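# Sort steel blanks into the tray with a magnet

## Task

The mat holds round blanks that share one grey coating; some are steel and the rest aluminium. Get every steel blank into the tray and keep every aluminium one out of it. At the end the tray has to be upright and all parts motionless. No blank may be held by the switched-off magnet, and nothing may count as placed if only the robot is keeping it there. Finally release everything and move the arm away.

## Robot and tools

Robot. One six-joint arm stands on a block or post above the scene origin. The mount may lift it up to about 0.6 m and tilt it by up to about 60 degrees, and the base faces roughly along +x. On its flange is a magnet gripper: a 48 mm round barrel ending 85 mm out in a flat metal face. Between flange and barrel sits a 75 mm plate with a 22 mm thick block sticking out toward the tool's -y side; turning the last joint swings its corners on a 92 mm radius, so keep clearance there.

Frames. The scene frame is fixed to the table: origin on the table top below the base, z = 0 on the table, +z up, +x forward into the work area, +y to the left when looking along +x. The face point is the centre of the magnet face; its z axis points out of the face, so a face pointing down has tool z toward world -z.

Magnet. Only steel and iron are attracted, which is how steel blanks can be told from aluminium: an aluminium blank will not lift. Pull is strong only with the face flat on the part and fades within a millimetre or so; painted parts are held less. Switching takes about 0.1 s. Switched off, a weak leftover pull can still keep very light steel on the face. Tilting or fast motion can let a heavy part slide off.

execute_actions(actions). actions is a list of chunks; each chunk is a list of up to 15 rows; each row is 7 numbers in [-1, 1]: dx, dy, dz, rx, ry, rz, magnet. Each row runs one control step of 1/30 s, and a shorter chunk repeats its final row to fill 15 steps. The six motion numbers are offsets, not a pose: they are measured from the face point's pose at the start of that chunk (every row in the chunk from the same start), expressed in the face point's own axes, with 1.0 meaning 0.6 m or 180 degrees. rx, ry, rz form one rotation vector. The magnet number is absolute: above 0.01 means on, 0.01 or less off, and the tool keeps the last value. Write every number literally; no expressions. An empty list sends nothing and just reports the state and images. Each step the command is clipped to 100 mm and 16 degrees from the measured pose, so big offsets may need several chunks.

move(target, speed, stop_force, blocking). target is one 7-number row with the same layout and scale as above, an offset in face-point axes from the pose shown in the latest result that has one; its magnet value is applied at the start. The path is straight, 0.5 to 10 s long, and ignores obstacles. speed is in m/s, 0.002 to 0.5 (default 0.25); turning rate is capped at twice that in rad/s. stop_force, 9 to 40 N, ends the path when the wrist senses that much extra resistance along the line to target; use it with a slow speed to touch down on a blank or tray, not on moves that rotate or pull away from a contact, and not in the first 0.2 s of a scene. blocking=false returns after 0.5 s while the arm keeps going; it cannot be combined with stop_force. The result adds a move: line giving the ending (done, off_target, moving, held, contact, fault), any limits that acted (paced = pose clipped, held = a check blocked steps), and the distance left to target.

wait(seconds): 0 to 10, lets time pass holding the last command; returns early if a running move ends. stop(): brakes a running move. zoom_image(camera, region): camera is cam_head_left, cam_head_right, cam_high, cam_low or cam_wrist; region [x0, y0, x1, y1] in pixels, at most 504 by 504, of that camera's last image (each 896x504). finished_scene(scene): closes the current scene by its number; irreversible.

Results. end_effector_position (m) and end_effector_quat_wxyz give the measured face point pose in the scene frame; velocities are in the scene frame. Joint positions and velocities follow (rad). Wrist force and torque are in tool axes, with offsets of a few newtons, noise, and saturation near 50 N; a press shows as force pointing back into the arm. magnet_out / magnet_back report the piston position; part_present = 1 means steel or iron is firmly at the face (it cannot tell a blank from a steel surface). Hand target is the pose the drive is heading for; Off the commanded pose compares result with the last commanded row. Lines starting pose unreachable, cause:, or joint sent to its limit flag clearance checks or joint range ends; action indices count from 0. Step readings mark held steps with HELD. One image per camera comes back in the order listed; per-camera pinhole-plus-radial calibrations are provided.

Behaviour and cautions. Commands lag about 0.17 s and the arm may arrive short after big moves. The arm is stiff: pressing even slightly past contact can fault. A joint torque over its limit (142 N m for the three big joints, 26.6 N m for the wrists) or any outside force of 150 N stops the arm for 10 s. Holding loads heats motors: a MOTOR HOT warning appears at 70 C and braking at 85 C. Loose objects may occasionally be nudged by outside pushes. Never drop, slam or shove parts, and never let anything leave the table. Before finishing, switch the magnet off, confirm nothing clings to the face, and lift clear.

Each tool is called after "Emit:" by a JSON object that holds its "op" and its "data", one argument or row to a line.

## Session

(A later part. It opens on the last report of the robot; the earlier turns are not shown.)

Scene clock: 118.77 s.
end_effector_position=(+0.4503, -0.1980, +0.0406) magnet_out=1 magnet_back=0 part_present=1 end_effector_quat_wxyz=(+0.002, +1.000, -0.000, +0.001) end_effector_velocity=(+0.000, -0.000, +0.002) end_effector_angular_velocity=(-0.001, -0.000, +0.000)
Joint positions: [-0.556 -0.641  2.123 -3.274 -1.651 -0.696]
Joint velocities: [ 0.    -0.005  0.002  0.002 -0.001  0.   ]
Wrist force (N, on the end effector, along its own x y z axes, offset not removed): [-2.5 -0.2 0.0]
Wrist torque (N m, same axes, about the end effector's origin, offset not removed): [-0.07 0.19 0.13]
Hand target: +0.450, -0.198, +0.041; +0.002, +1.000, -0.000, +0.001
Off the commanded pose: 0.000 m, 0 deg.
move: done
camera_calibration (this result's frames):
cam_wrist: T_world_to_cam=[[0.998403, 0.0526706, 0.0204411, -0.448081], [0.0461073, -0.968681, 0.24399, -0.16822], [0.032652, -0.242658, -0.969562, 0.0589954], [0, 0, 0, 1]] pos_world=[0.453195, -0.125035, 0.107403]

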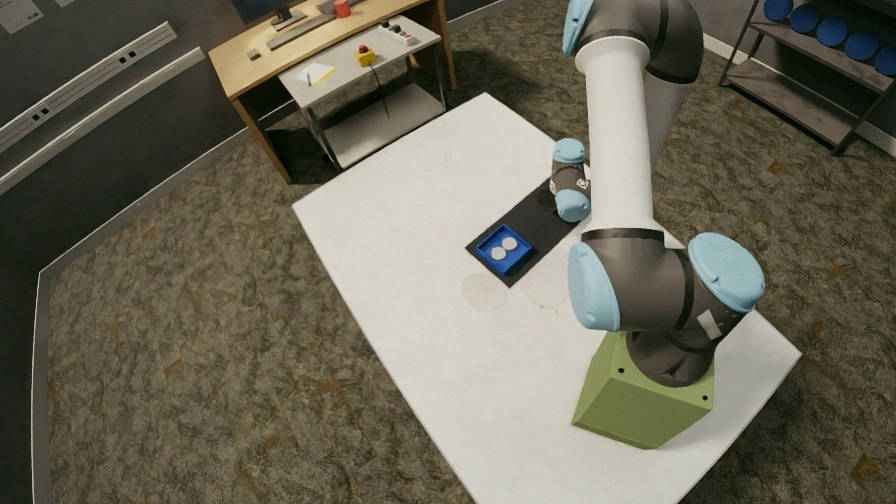

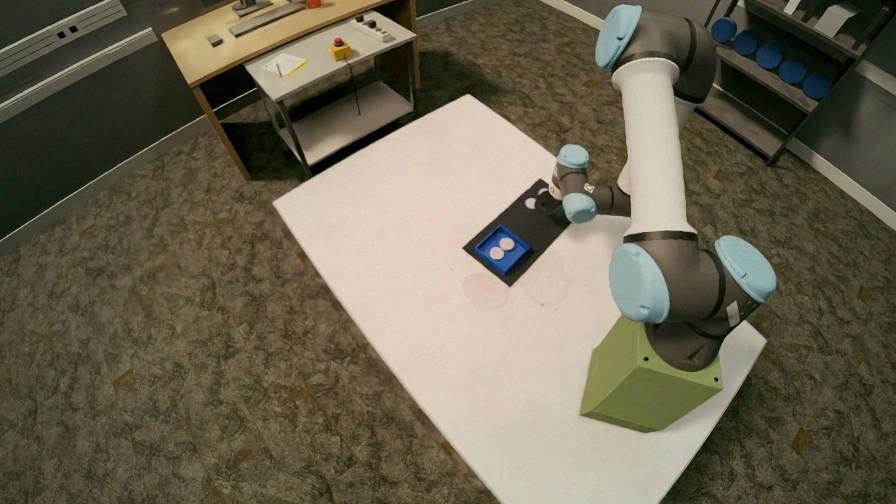

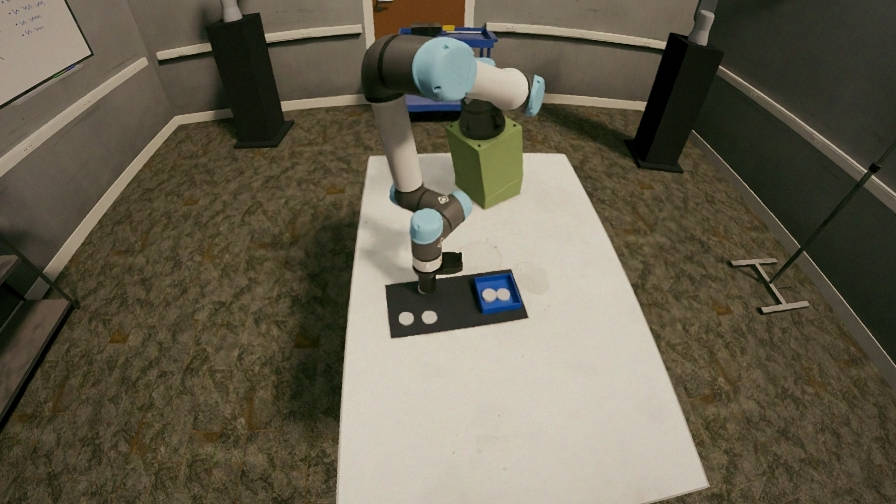

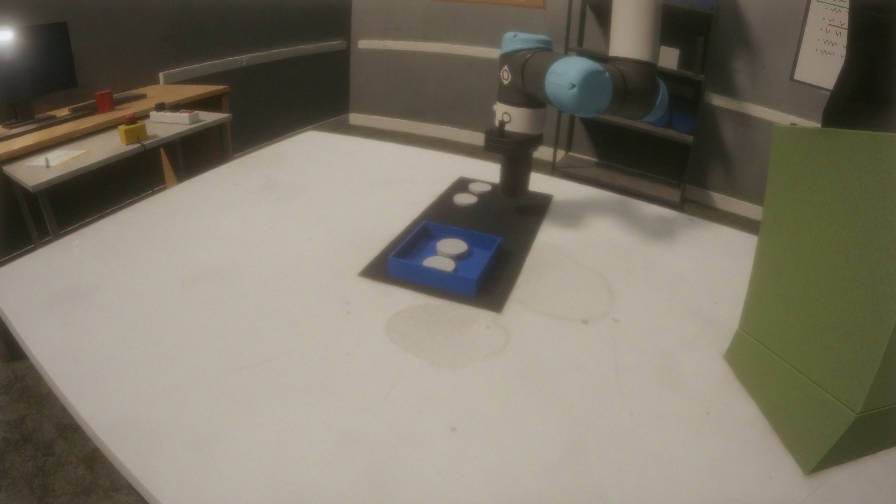

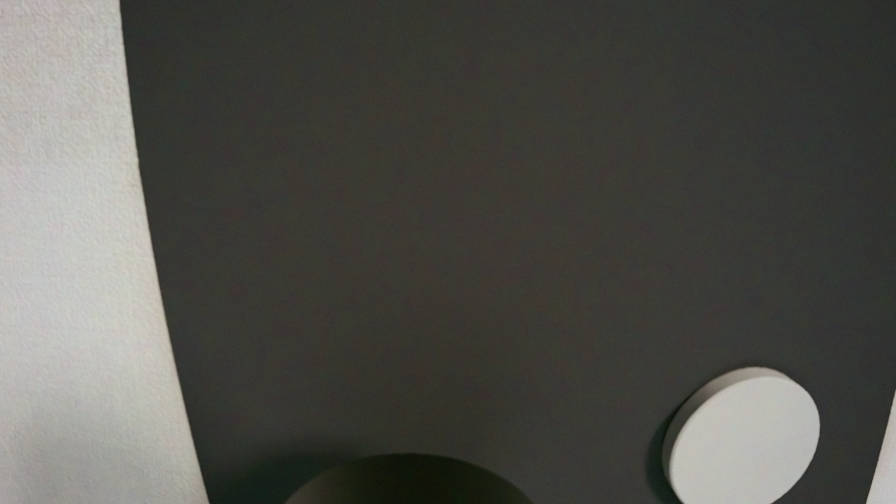

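Emit:
{"op": "move", "data": {
  "target": [0,0,-0.0415,0,0,0,1],
  "speed": 0.15
}}

Emit:
{"op": "move", "data": {
  "target": [0.026,-0.368,0,0,0,0,1],
  "speed": 0.22
}}

Emit:
{"op": "move", "data": {
  "target": [0,0,0.047,0,0,0,1],
  "speed": 0.07
}}

Emit:
{"op": "execute_actions", "data": {
  "actions": [
    [[0,0,0,0,0,0,0]]
  ]
}}

Emit:
{"op": "move", "data": {
  "target": [0,0,-0.25,0,0,0,0]
}}

Scene clock: 131.80 s.
end_effector_position=(+0.4504, -0.1979, +0.0653) magnet_out=1 magnet_back=0 part_present=1 end_effector_quat_wxyz=(+0.002, +1.000, -0.000, +0.001) end_effector_velocity=(+0.000, -0.000, +0.002) end_effector_angular_velocity=(-0.000, +0.000, -0.000)
Joint positions: [-0.552 -0.71   2.157 -3.239 -1.652 -0.692]
Joint velocities: [-0.    -0.005  0.002  0.004 -0.001  0.   ]
Wrist force (N, on the end effector, along its own x y z axes, offset not removed): [-3.6 -0.5 0.7]
Wrist torque (N m, same axes, about the end effector's origin, offset not removed): [-0.12 0.32 0.11]
Hand target: +0.450, -0.198, +0.066; +0.002, +1.000, -0.000, +0.001
Off the commanded pose: 0.000 m, 0 deg.
move: done
camera_calibration (this result's frames):
cam_wrist: T_world_to_cam=[[0.998403, 0.052669, 0.0204461, -0.448599], [0.0461048, -0.968684, 0.243981, -0.174157], [0.0326561, -0.242648, -0.969565, 0.0829845], [0, 0, 0, 1]] pos_world=[0.453202, -0.12494, 0.132122]

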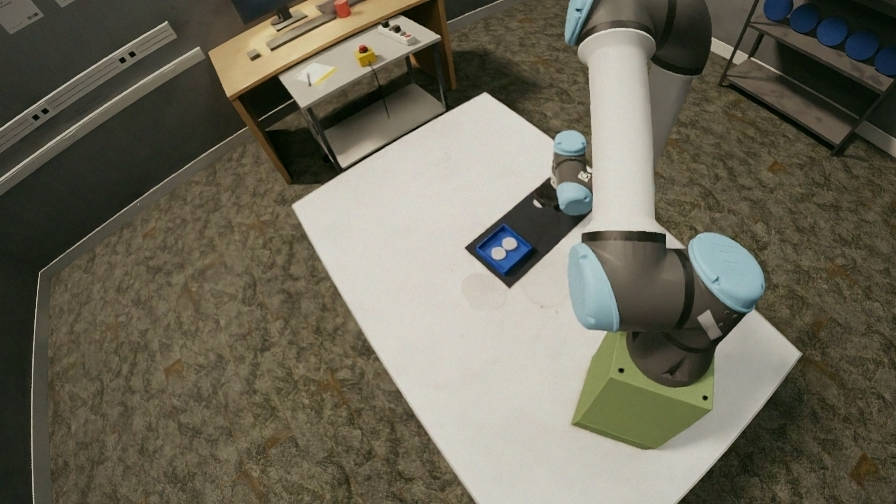

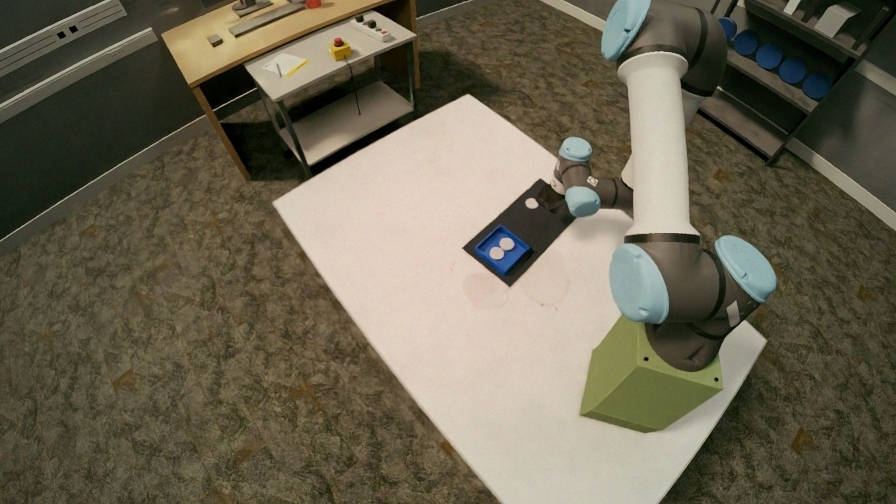

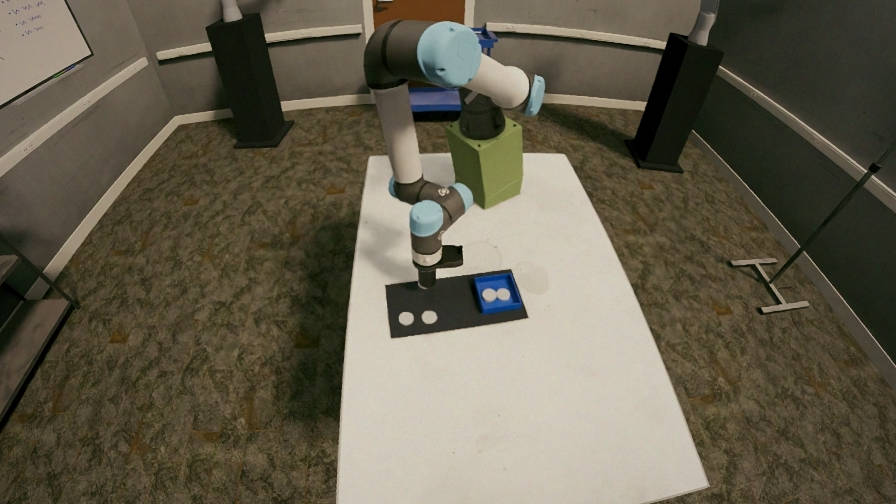

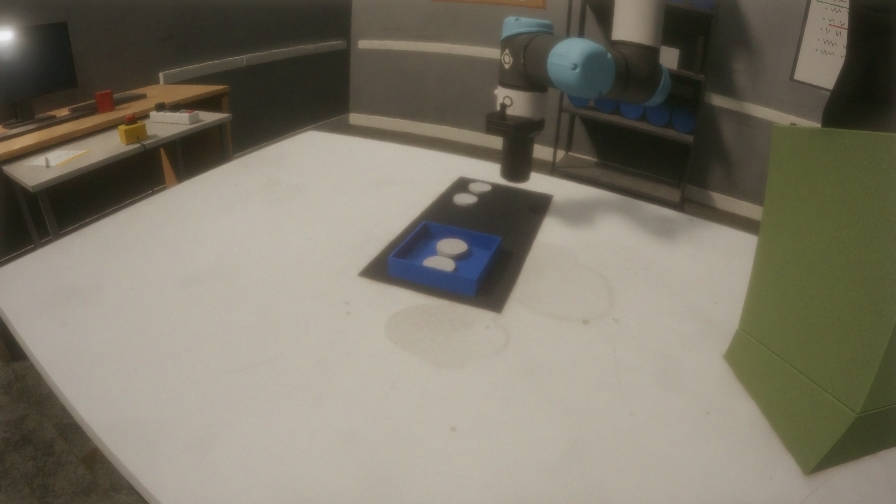

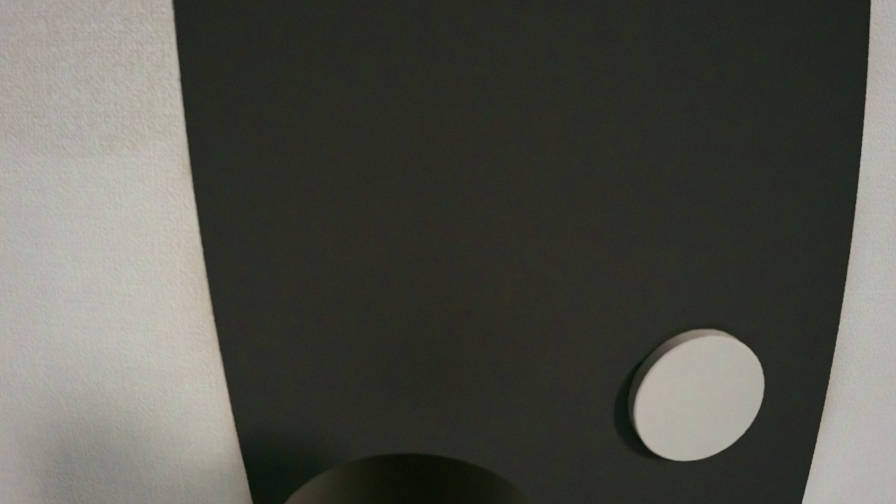

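Scene clock: 133.37 s.
end_effector_position=(+0.4664, +0.0229, +0.0647) magnet_out=1 magnet_back=0 part_present=1 end_effector_quat_wxyz=(+0.001, +1.000, -0.000, +0.001) end_effector_velocity=(+0.000, +0.002, -0.000) end_effector_angular_velocity=(+0.001, +0.001, -0.002)
Joint positions: [-0.106 -0.609  2.18  -3.307 -1.737 -0.251]
Joint velocities: [ 0.004  0.001 -0.002  0.002 -0.     0.005]
Wrist force (N, on the end effector, along its own x y z axes, offset not removed): [-3.4 0.0 1.3]
Wrist torque (N m, same axes, about the end effector's origin, offset not removed): [-0.01 0.33 0.08]
Hand target: +0.466, +0.023, +0.065; +0.001, +1.000, -0.000, +0.001
Off the commanded pose: 0.000 m, 0 deg.
move: done
camera_calibration (this result's frames):
cam_wrist: T_world_to_cam=[[0.998409, 0.0524585, 0.0206982, -0.476246], [0.0458787, -0.968986, 0.242818, 0.0393775], [0.0327941, -0.241482, -0.969851, 0.13536], [0, 0, 0, 1]] pos_world=[0.469242, 0.0958262, 0.131575]

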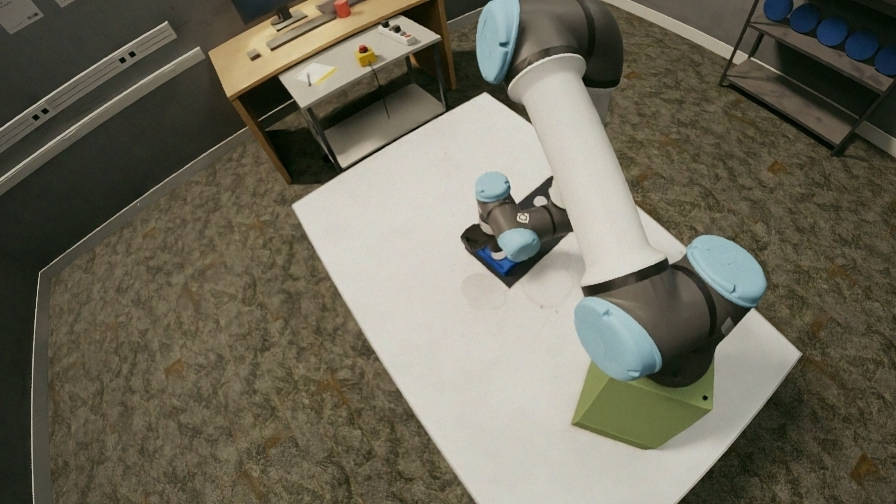

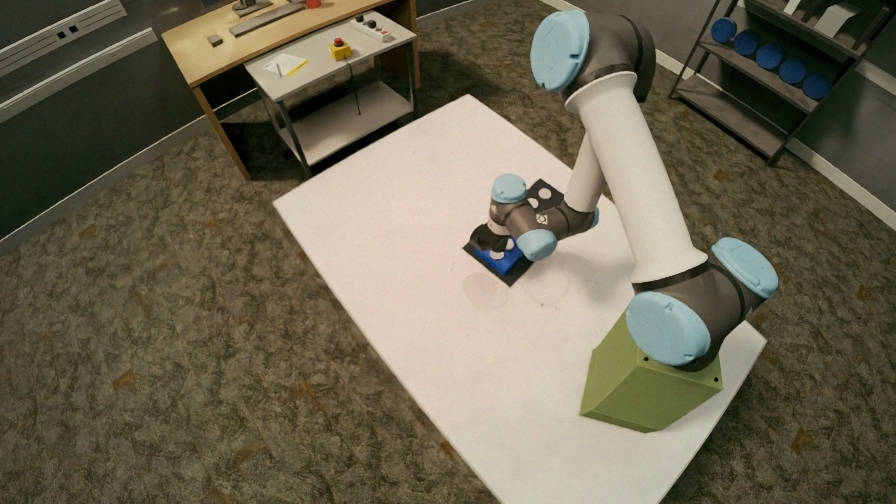

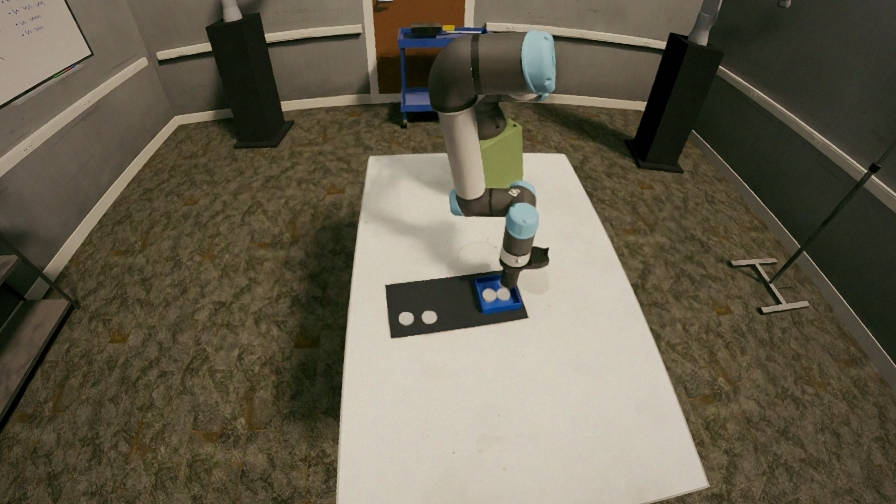

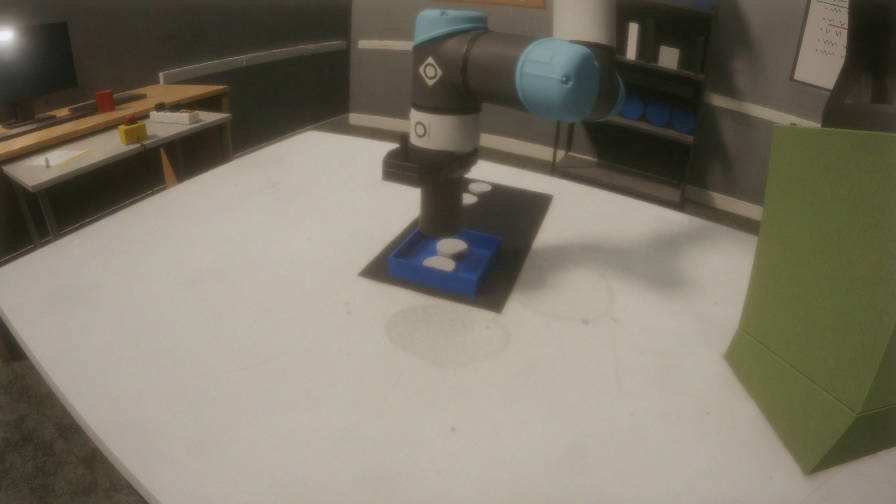

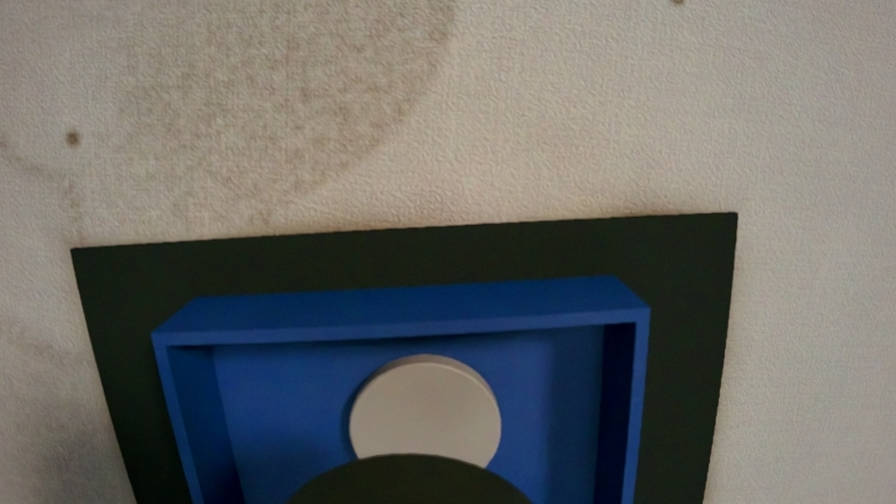

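Scene clock: 134.23 s.
end_effector_position=(+0.4664, +0.0228, +0.0367) magnet_out=1 magnet_back=0 part_present=1 end_effector_quat_wxyz=(+0.001, +1.000, -0.000, +0.001) end_effector_velocity=(+0.000, +0.000, -0.002) end_effector_angular_velocity=(+0.002, -0.001, +0.000)
Joint positions: [-0.117 -0.532  2.14  -3.346 -1.736 -0.261]
Joint velocities: [-0.     0.005 -0.003 -0.002  0.002 -0.001]
Wrist force (N, on the end effector, along its own x y z axes, offset not removed): [-5.2 0.1 1.0]
Wrist torque (N m, same axes, about the end effector's origin, offset not removed): [-0.02 0.47 0.11]
Hand target: +0.466, +0.023, +0.036; +0.001, +1.000, -0.000, +0.001
Off the commanded pose: 0.000 m, 0 deg.
move: done
camera_calibration (this result's frames):
cam_wrist: T_world_to_cam=[[0.998408, 0.0524626, 0.020698, -0.475649], [0.0458818, -0.96898, 0.242845, 0.046093], [0.0327962, -0.241509, -0.969844, 0.10816], [0, 0, 0, 1]] pos_world=[0.469229, 0.0957386, 0.10355]

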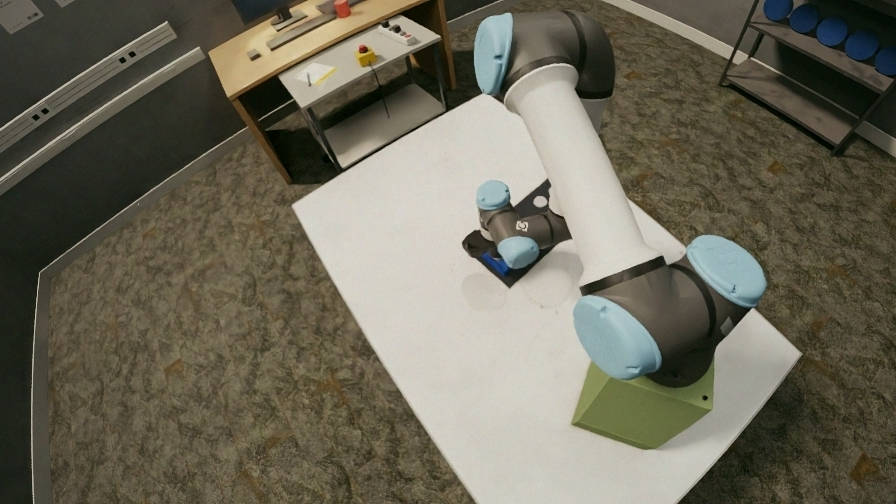

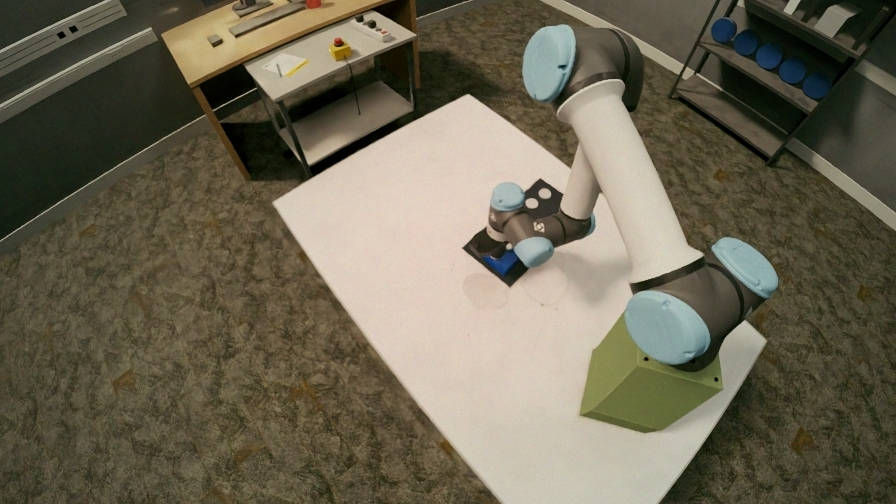

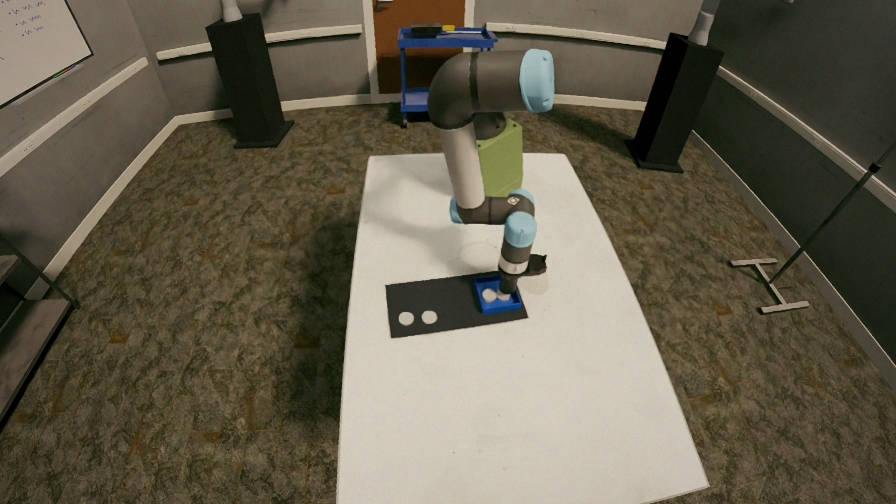

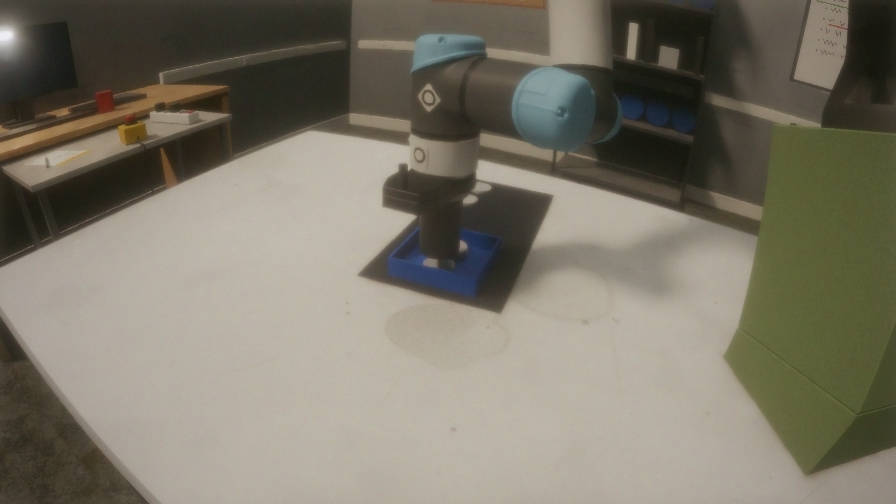

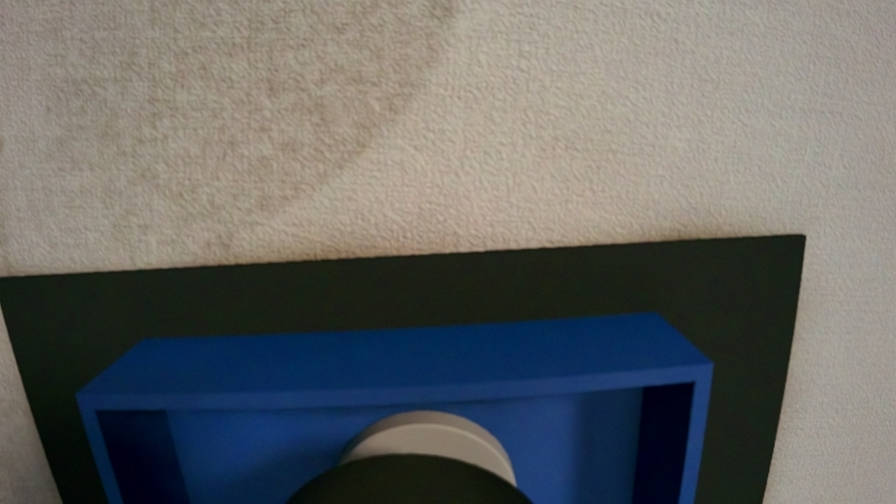

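Scene clock: 134.73 s.
end_effector_position=(+0.4664, +0.0228, +0.0366) magnet_out=0 magnet_back=1 part_present=0 end_effector_quat_wxyz=(+0.001, +1.000, -0.000, +0.001) end_effector_velocity=(-0.000, -0.001, +0.000) end_effector_angular_velocity=(-0.001, +0.000, -0.001)
Joint positions: [-0.117 -0.531  2.14  -3.346 -1.736 -0.261]
Joint velocities: [-0.001 -0.001  0.     0.    -0.001  0.   ]
Wrist force (N, on the end effector, along its own x y z axes, offset not removed): [-3.1 -0.8 -0.5]
Wrist torque (N m, same axes, about the end effector's origin, offset not removed): [-0.13 0.24 0.04]
Hand target: +0.466, +0.023, +0.037; +0.001, +1.000, -0.000, +0.001
Off the commanded pose: 0.000 m, 0 deg.
Step readings (end_effector_position):
0: (+0.4664, +0.0228, +0.0367)
1: (+0.4664, +0.0228, +0.0366)
2: (+0.4664, +0.0228, +0.0366)
4: (+0.4664, +0.0228, +0.0366)
8: (+0.4664, +0.0228, +0.0366)
15: end_effector_position above
camera_calibration (this result's frames):
cam_wrist: T_world_to_cam=[[0.998408, 0.0524574, 0.0207314, -0.475664], [0.0458684, -0.968978, 0.242855, 0.0461077], [0.0328278, -0.241517, -0.969841, 0.108085], [0, 0, 0, 1]] pos_world=[0.469243, 0.0957338, 0.103489]

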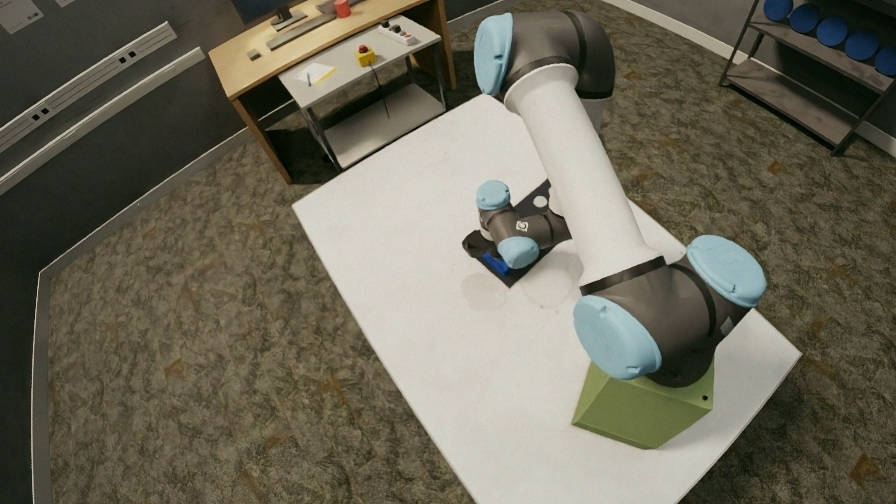

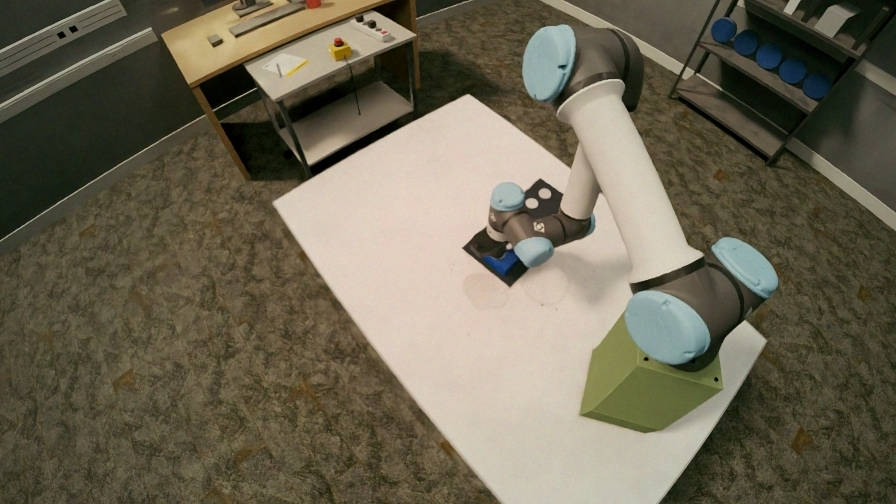

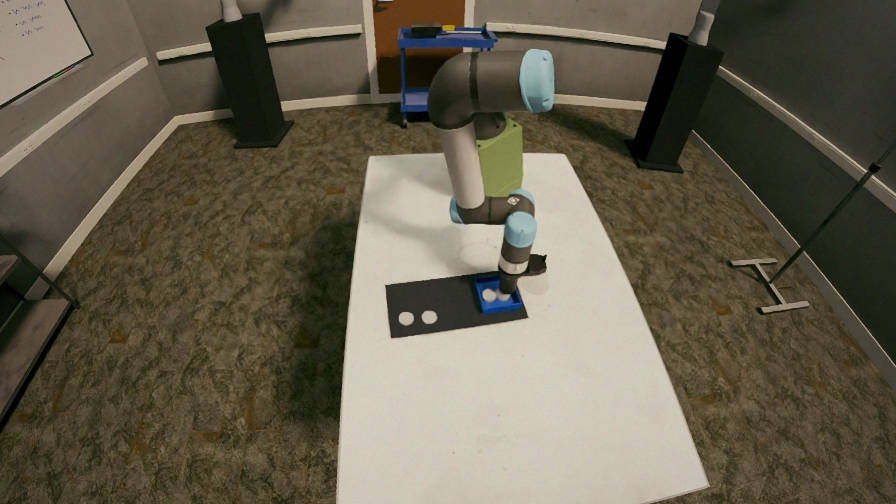

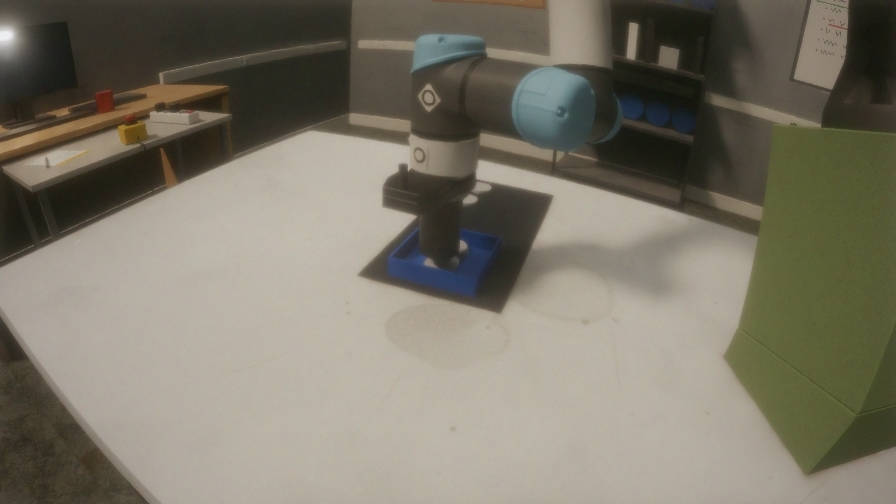

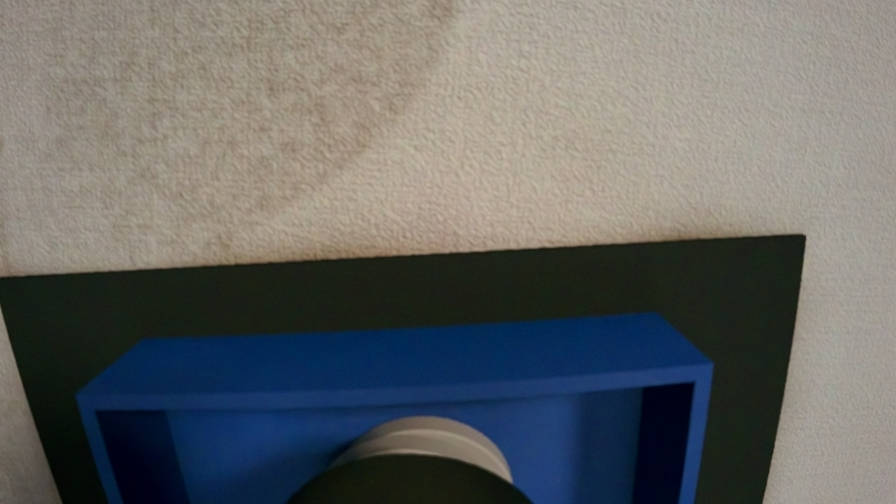

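Scene clock: 135.97 s.
end_effector_position=(+0.4664, +0.0233, +0.1865) magnet_out=0 magnet_back=1 part_present=0 end_effector_quat_wxyz=(+0.001, +1.000, -0.000, +0.001) end_effector_velocity=(+0.001, +0.000, +0.002) end_effector_angular_velocity=(+0.002, -0.000, +0.000)
Joint positions: [-0.059 -0.97   2.296 -3.053 -1.745 -0.204]
Joint velocities: [ 0.001 -0.005 -0.001  0.006  0.002  0.001]
Wrist force (N, on the end effector, along its own x y z axes, offset not removed): [-3.2 0.1 0.1]
Wrist torque (N m, same axes, about the end effector's origin, offset not removed): [-0.06 0.26 0.10]
Hand target: +0.466, +0.023, +0.187; +0.001, +1.000, -0.000, +0.001
Off the commanded pose: 0.000 m, 0 deg.
move: done
camera_calibration (this result's frames):
cam_wrist: T_world_to_cam=[[0.998408, 0.0524411, 0.020771, -0.478788], [0.0458477, -0.969014, 0.242715, 0.0102248], [0.0328556, -0.241377, -0.969875, 0.253532], [0, 0, 0, 1]] pos_world=[0.469227, 0.0962128, 0.253357]

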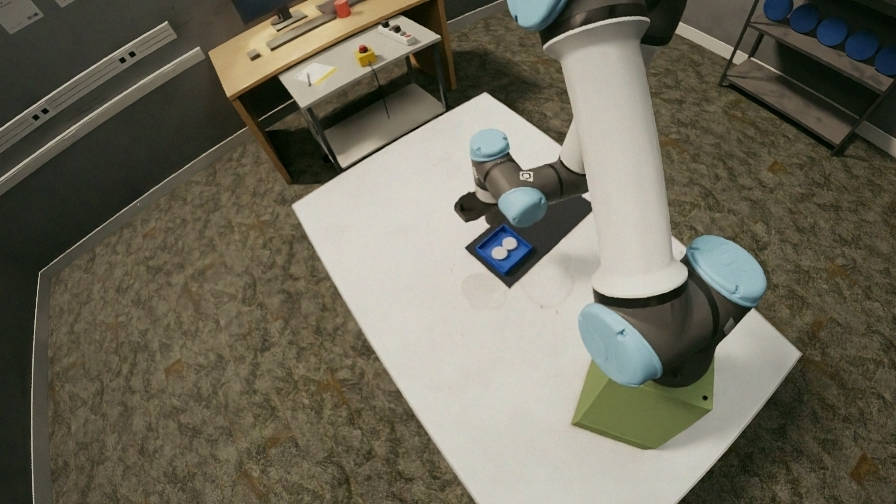

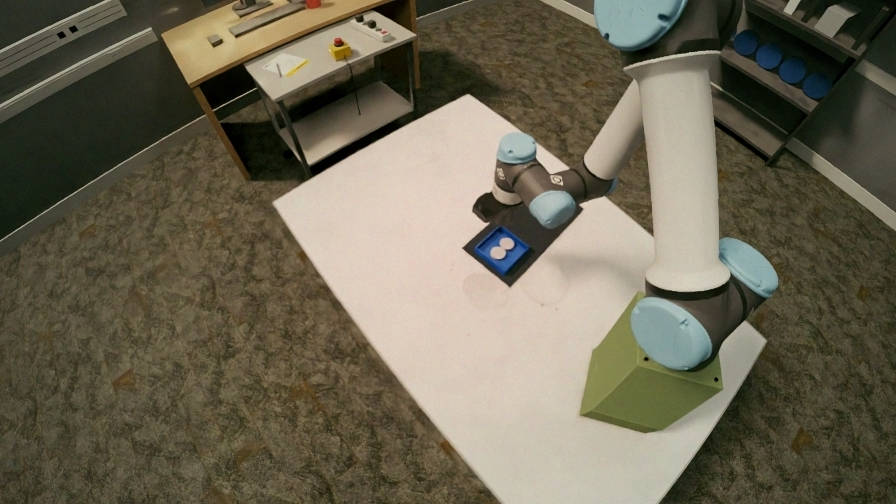

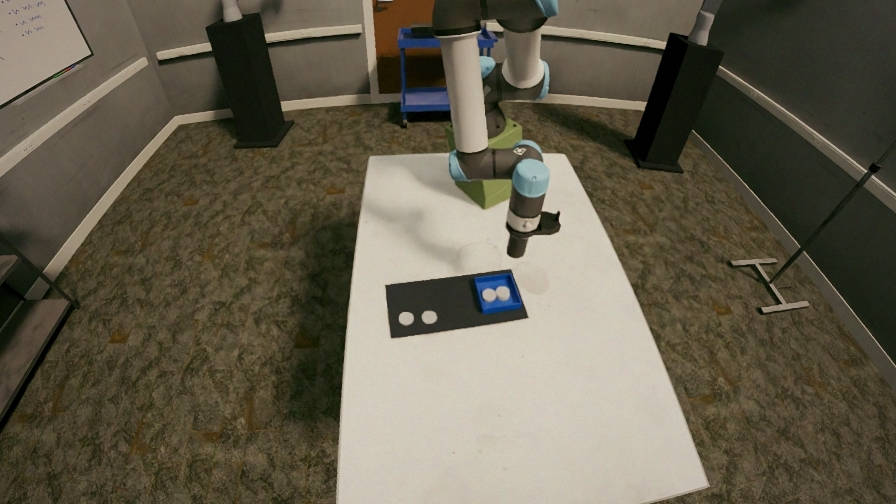

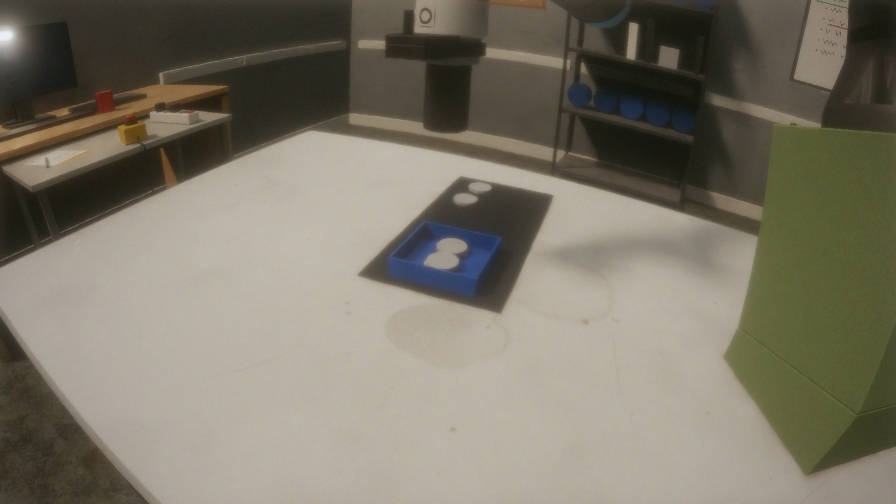

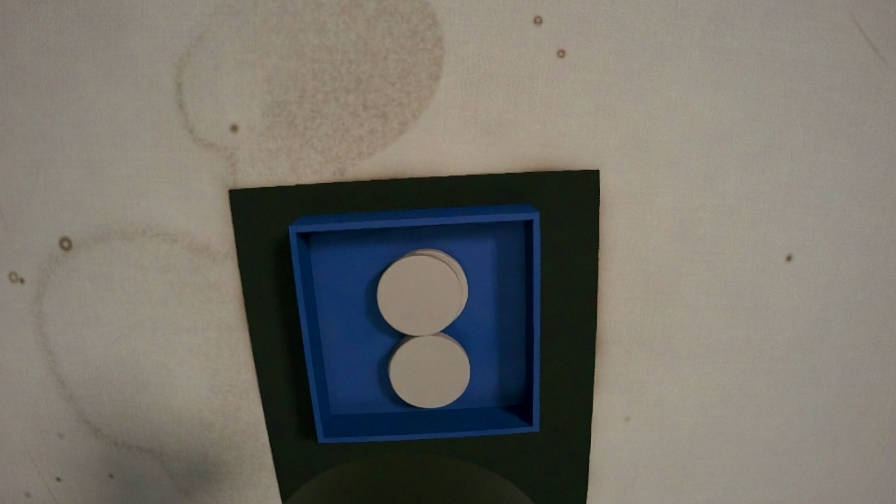

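Emit:
{"op": "finished_scene", "data": {
  "scene": 2
}}

The scene is finished: the task was done.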